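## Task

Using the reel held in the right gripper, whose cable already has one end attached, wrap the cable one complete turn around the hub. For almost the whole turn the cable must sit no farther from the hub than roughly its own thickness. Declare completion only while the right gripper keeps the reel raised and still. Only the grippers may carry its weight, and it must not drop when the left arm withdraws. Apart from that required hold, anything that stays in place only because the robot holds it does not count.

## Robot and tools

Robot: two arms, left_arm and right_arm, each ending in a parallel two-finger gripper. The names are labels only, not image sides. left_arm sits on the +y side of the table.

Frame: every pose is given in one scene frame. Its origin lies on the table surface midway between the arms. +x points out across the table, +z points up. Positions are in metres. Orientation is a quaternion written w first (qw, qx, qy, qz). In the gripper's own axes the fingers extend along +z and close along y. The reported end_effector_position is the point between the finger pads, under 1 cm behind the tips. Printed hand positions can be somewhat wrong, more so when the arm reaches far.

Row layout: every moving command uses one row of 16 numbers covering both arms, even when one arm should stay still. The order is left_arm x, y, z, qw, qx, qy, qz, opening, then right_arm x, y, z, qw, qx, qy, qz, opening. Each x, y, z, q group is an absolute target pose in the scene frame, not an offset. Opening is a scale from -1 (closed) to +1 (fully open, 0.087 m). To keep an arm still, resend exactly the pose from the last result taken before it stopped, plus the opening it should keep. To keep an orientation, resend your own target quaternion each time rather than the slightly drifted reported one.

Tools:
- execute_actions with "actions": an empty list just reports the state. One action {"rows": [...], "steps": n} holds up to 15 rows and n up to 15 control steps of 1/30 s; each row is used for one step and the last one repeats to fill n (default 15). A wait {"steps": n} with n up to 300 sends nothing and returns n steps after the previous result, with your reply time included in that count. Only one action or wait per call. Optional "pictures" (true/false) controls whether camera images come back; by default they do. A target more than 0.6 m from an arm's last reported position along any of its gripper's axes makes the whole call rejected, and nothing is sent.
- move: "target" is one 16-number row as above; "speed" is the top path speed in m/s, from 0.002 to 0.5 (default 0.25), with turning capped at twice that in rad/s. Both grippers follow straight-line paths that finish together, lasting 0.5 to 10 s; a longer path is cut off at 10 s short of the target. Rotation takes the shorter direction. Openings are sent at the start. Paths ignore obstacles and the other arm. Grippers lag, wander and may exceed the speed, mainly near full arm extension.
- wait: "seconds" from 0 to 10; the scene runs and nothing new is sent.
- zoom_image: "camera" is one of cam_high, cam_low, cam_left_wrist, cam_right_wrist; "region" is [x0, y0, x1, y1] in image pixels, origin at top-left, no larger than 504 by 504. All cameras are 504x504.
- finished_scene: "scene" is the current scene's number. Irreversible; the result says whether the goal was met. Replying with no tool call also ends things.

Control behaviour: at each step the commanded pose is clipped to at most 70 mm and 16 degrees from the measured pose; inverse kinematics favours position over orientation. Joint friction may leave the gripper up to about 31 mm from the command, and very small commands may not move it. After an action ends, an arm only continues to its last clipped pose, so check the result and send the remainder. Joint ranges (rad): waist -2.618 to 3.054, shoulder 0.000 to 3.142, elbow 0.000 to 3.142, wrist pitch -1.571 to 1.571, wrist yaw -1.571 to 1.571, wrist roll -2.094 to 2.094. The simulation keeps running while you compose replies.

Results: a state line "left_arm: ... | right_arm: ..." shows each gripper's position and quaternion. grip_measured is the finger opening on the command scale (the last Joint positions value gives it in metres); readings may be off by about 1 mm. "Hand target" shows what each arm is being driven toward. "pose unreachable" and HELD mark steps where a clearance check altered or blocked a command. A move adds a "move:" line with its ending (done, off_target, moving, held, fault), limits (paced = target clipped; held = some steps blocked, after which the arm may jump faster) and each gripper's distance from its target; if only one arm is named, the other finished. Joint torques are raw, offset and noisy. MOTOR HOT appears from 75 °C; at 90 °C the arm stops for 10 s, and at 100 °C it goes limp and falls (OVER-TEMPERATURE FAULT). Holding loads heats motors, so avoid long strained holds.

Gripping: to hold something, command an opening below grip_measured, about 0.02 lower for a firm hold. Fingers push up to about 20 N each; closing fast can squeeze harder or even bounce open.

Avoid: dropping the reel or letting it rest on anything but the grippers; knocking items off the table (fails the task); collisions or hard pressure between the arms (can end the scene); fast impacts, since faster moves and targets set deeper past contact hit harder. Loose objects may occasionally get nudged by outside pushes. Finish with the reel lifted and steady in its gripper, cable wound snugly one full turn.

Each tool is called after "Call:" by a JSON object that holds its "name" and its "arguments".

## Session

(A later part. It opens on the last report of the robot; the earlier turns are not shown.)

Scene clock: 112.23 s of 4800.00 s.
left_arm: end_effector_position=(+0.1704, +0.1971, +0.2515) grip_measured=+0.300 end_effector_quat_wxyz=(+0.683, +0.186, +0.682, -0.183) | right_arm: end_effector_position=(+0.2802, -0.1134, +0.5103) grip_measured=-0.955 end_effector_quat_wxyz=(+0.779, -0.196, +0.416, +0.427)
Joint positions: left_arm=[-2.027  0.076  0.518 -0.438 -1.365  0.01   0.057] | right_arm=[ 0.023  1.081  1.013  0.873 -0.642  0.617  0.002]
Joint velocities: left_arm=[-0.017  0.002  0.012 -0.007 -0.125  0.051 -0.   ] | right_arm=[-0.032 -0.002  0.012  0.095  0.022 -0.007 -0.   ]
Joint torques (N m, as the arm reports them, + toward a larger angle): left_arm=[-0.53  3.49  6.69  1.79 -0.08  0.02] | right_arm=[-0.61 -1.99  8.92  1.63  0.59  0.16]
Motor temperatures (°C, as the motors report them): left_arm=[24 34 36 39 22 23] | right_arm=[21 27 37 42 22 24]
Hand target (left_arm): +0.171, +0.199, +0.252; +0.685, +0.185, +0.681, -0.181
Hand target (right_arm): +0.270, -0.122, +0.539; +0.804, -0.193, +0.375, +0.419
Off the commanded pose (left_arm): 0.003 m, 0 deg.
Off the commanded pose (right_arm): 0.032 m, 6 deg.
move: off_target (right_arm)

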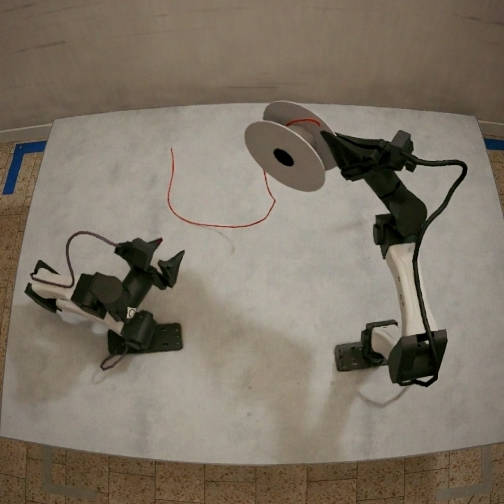

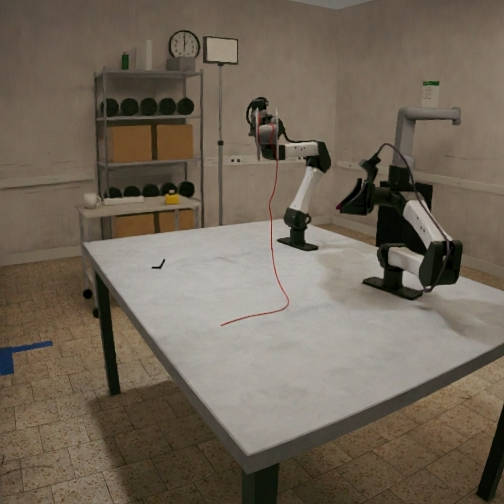

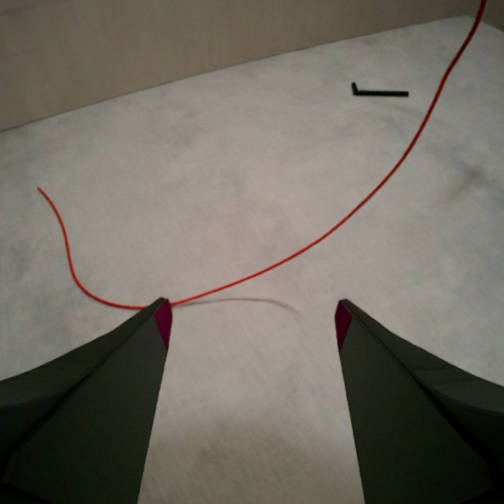

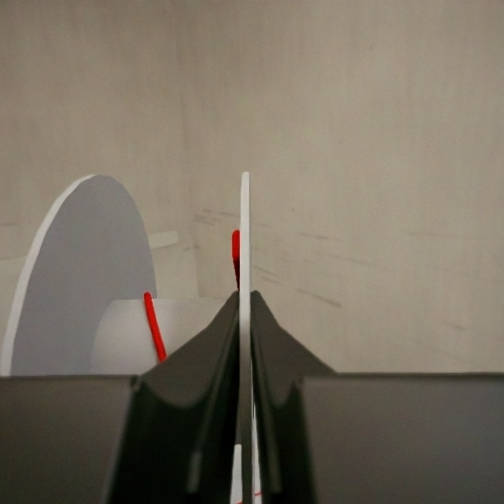

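Call:
{"name": "move", "arguments": {"target": [0.17,0.2,0.25,0.683,0.183,0.683,-0.183,0.3,0.30,-0.08,0.54,0.951,-0.045,0.255,0.168,-0.99], "speed": 0.08}}

Call:
{"name": "zoom_image", "arguments": {"camera": "cam_high", "region": [210,30,370,190]}}

Scene clock: 121.63 s of 4800.00 s.
left_arm: end_effector_position=(+0.1699, +0.1981, +0.2519) grip_measured=+0.300 end_effector_quat_wxyz=(+0.684, +0.185, +0.682, -0.182) | right_arm: end_effector_position=(+0.3167, -0.0664, +0.5065) grip_measured=-0.955 end_effector_quat_wxyz=(+0.936, -0.077, +0.307, +0.157)
Joint positions: left_arm=[-2.065  0.076  0.518 -0.434 -1.407  0.013  0.057] | right_arm=[ 0.564  1.339  0.942  1.339  0.148 -0.28   0.002]
Joint velocities: left_arm=[ 0.002  0.002  0.002 -0.007 -0.022  0.081  0.   ] | right_arm=[-0.017  0.022 -0.007  0.037 -0.007 -0.081 -0.001]
Joint torques (N m, as the arm reports them, + toward a larger angle): left_arm=[-0.58  3.07  6.65  1.57 -0.05 -0.19] | right_arm=[ 1.1  -4.47  8.72  1.62  0.03 -0.08]
Motor temperatures (°C, as the motors report them): left_arm=[24 32 35 38 22 23] | right_arm=[21 27 38 40 22 24]
Hand target (left_arm): +0.170, +0.200, +0.250; +0.683, +0.183, +0.683, -0.183
Hand target (right_arm): +0.298, -0.077, +0.537; +0.951, -0.050, +0.255, +0.166
Off the commanded pose (left_arm): 0.003 m, 0 deg.
Off the commanded pose (right_arm): 0.040 m, 7 deg.
move: off_target (right_arm)

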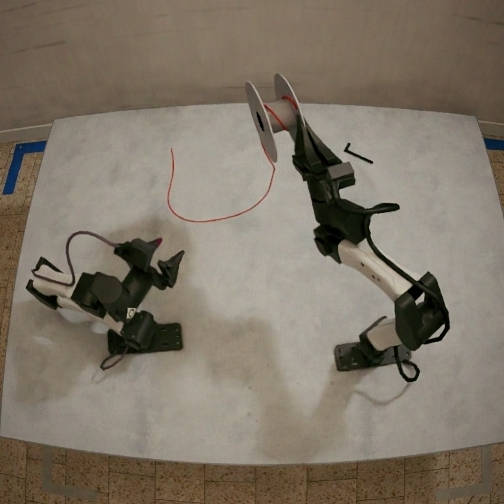

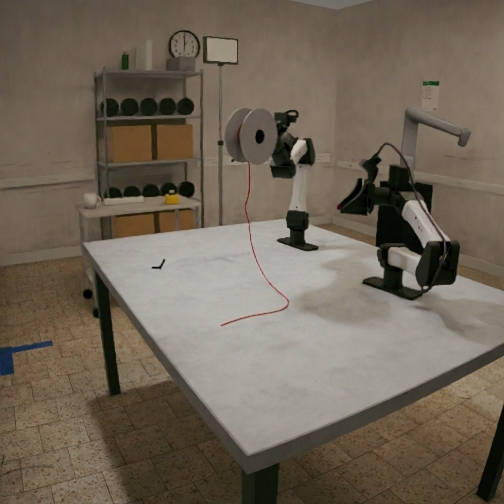

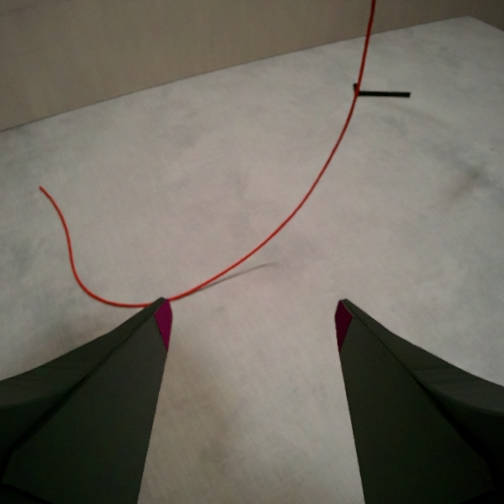

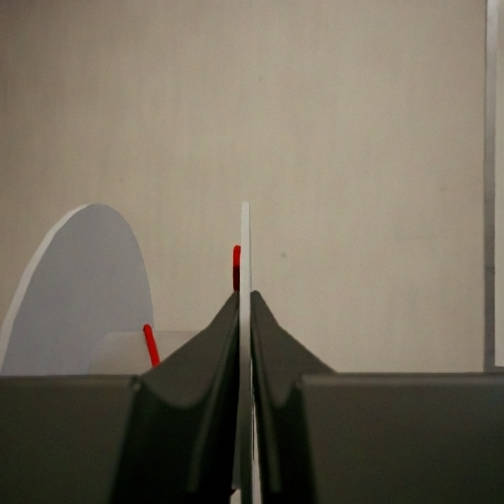

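Region (210, 30, 370, 190) of cam_high's 504x504 image, scaled by 3.150, with more detail than that image has.

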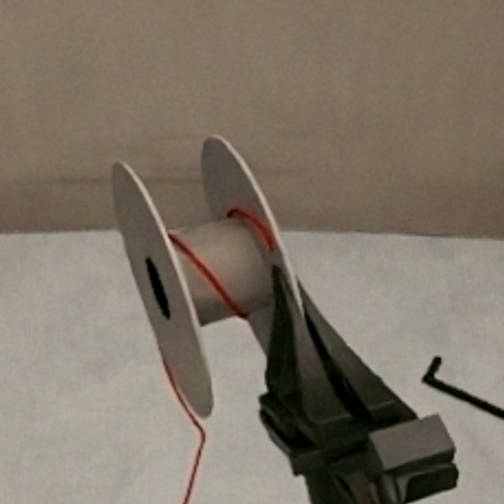

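The reel pivots under its own weight at this tilt; check it has settled.

Call:
{"name": "wait", "arguments": {"seconds": 8}}

Call:
{"name": "wait", "arguments": {"seconds": 8}}

Scene clock: 131.17 s of 4800.00 s.
left_arm: end_effector_position=(+0.1699, +0.1981, +0.2519) grip_measured=+0.300 end_effector_quat_wxyz=(+0.684, +0.185, +0.682, -0.182) | right_arm: end_effector_position=(+0.3166, -0.0667, +0.5068) grip_measured=-0.955 end_effector_quat_wxyz=(+0.936, -0.077, +0.306, +0.157)
Joint positions: left_arm=[-2.065  0.076  0.518 -0.434 -1.407  0.013  0.057] | right_arm=[ 0.564  1.339  0.942  1.34   0.148 -0.281  0.002]
Joint velocities: left_arm=[-0.002  0.012 -0.022 -0.022  0.037 -0.007  0.   ] | right_arm=[-0.002 -0.002  0.002  0.037 -0.007  0.007 -0.001]
Joint torques (N m, as the arm reports them, + toward a larger angle): left_arm=[-0.59  3.04  6.63  1.57 -0.06 -0.19] | right_arm=[ 1.08 -4.49  8.72  1.61  0.04 -0.07]
Motor temperatures (°C, as the motors report them): left_arm=[24 31 35 37 22 23] | right_arm=[21 27 39 39 22 24]
Hand target (left_arm): +0.170, +0.200, +0.250; +0.683, +0.183, +0.683, -0.183
Hand target (right_arm): +0.298, -0.077, +0.537; +0.951, -0.050, +0.255, +0.166
Off the commanded pose (left_arm): 0.003 m, 0 deg.
Off the commanded pose (right_arm): 0.039 m, 7 deg.
Steps of this call (steps 1 to 180: nothing new was sent; then 3.53 s passed at rest). Readings (end_effector_position):
1: left_arm (+0.1699, +0.1981, +0.2519) | right_arm (+0.3167, -0.0665, +0.5066)
2: left_arm (+0.1699, +0.1981, +0.2519) | right_arm (+0.3166, -0.0665, +0.5067)
4: left_arm (+0.1699, +0.1981, +0.2519) | right_arm (+0.3166, -0.0666, +0.5067)
8: left_arm (+0.1699, +0.1981, +0.2519) | right_arm (+0.3166, -0.0666, +0.5067)
180: the state above

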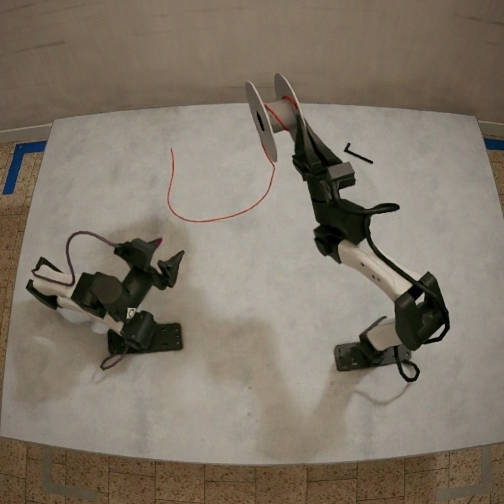

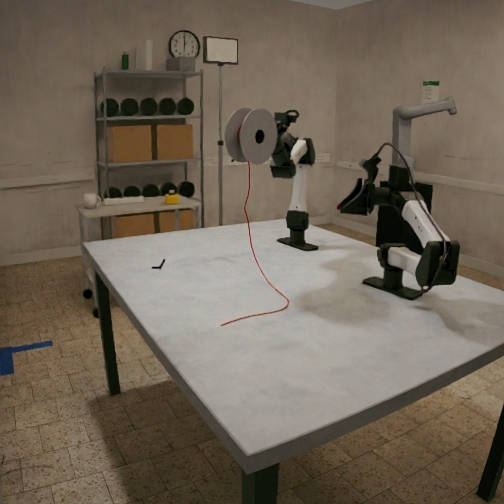

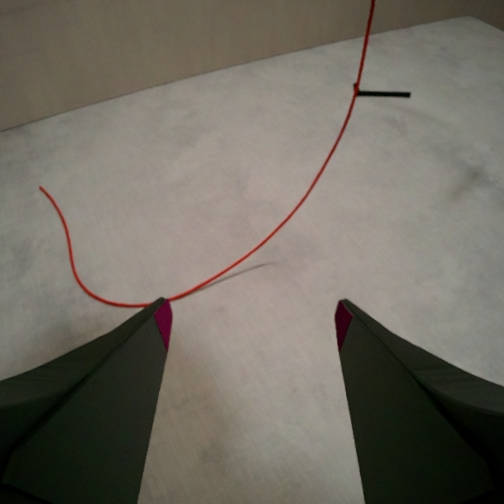

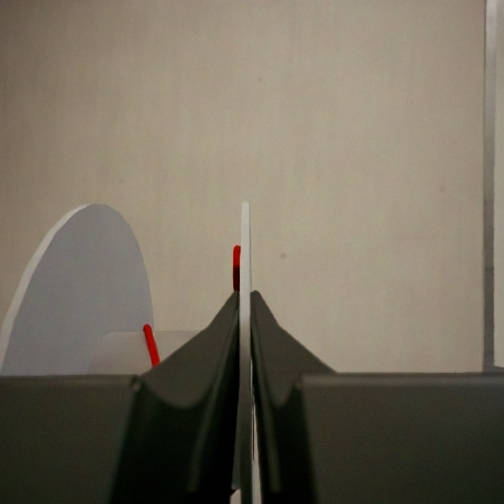

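Scene clock: 139.17 s of 4800.00 s.
left_arm: end_effector_position=(+0.1699, +0.1981, +0.2519) grip_measured=+0.300 end_effector_quat_wxyz=(+0.684, +0.185, +0.682, -0.182) | right_arm: end_effector_position=(+0.3166, -0.0667, +0.5068) grip_measured=-0.955 end_effector_quat_wxyz=(+0.936, -0.077, +0.306, +0.157)
Joint positions: left_arm=[-2.065  0.076  0.518 -0.434 -1.407  0.013  0.057] | right_arm=[ 0.564  1.339  0.942  1.34   0.148 -0.281  0.002]
Joint velocities: left_arm=[ 0.012 -0.022  0.007 -0.007 -0.095 -0.022 -0.001] | right_arm=[ 0.002  0.012 -0.002 -0.051  0.022 -0.051 -0.   ]
Joint torques (N m, as the arm reports them, + toward a larger angle): left_arm=[-0.6   3.03  6.61  1.57 -0.07 -0.18] | right_arm=[ 1.11 -4.47  8.71  1.6   0.04 -0.08]
Motor temperatures (°C, as the motors report them): left_arm=[24 30 35 37 22 23] | right_arm=[21 27 39 39 22 24]
Hand target (left_arm): +0.170, +0.200, +0.250; +0.683, +0.183, +0.683, -0.183
Hand target (right_arm): +0.298, -0.077, +0.537; +0.951, -0.050, +0.255, +0.166
Off the commanded pose (left_arm): 0.003 m, 0 deg.
Off the commanded pose (right_arm): 0.039 m, 7 deg.
Steps of this call (steps 1 to 180: nothing new was sent; then 2.00 s passed at rest). Readings (end_effector_position):
1: left_arm (+0.1699, +0.1981, +0.2519) | right_arm (+0.3166, -0.0667, +0.5068)
2: left_arm (+0.1699, +0.1981, +0.2519) | right_arm (+0.3166, -0.0667, +0.5068)
4: left_arm (+0.1699, +0.1981, +0.2519) | right_arm (+0.3166, -0.0667, +0.5068)
8: left_arm (+0.1699, +0.1981, +0.2519) | right_arm (+0.3166, -0.0667, +0.5068)
180: the state above

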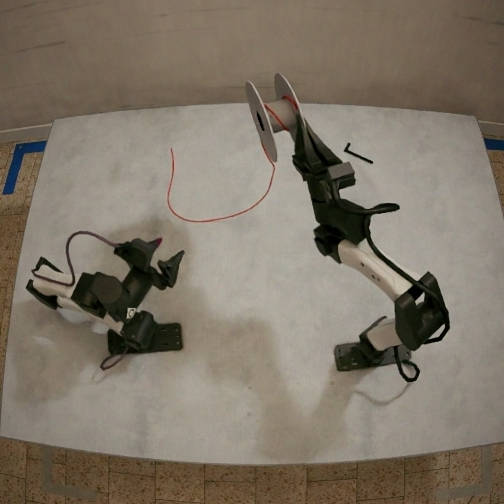

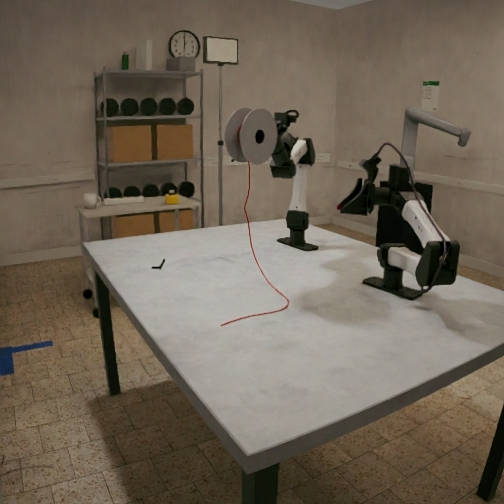

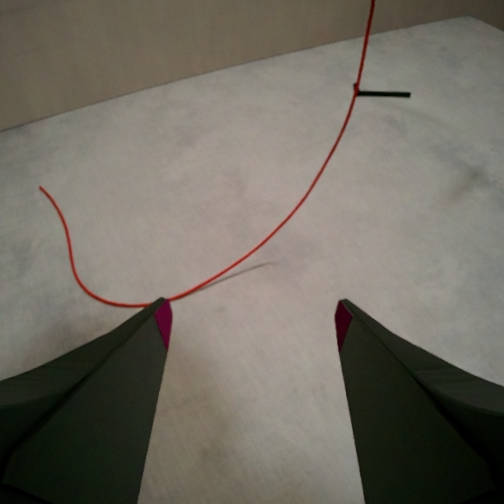

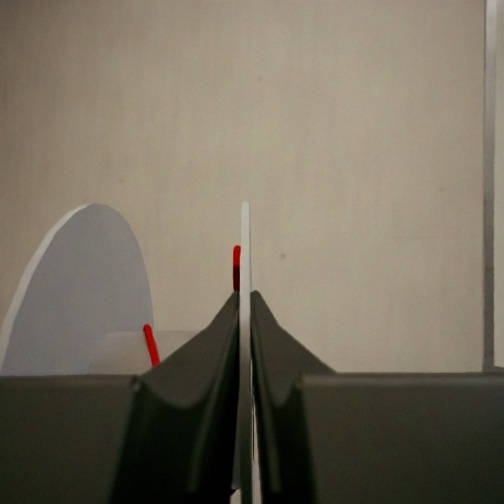

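Call:
{"name": "finished_scene", "arguments": {"scene": 2}}

The scene is finished: the task was done.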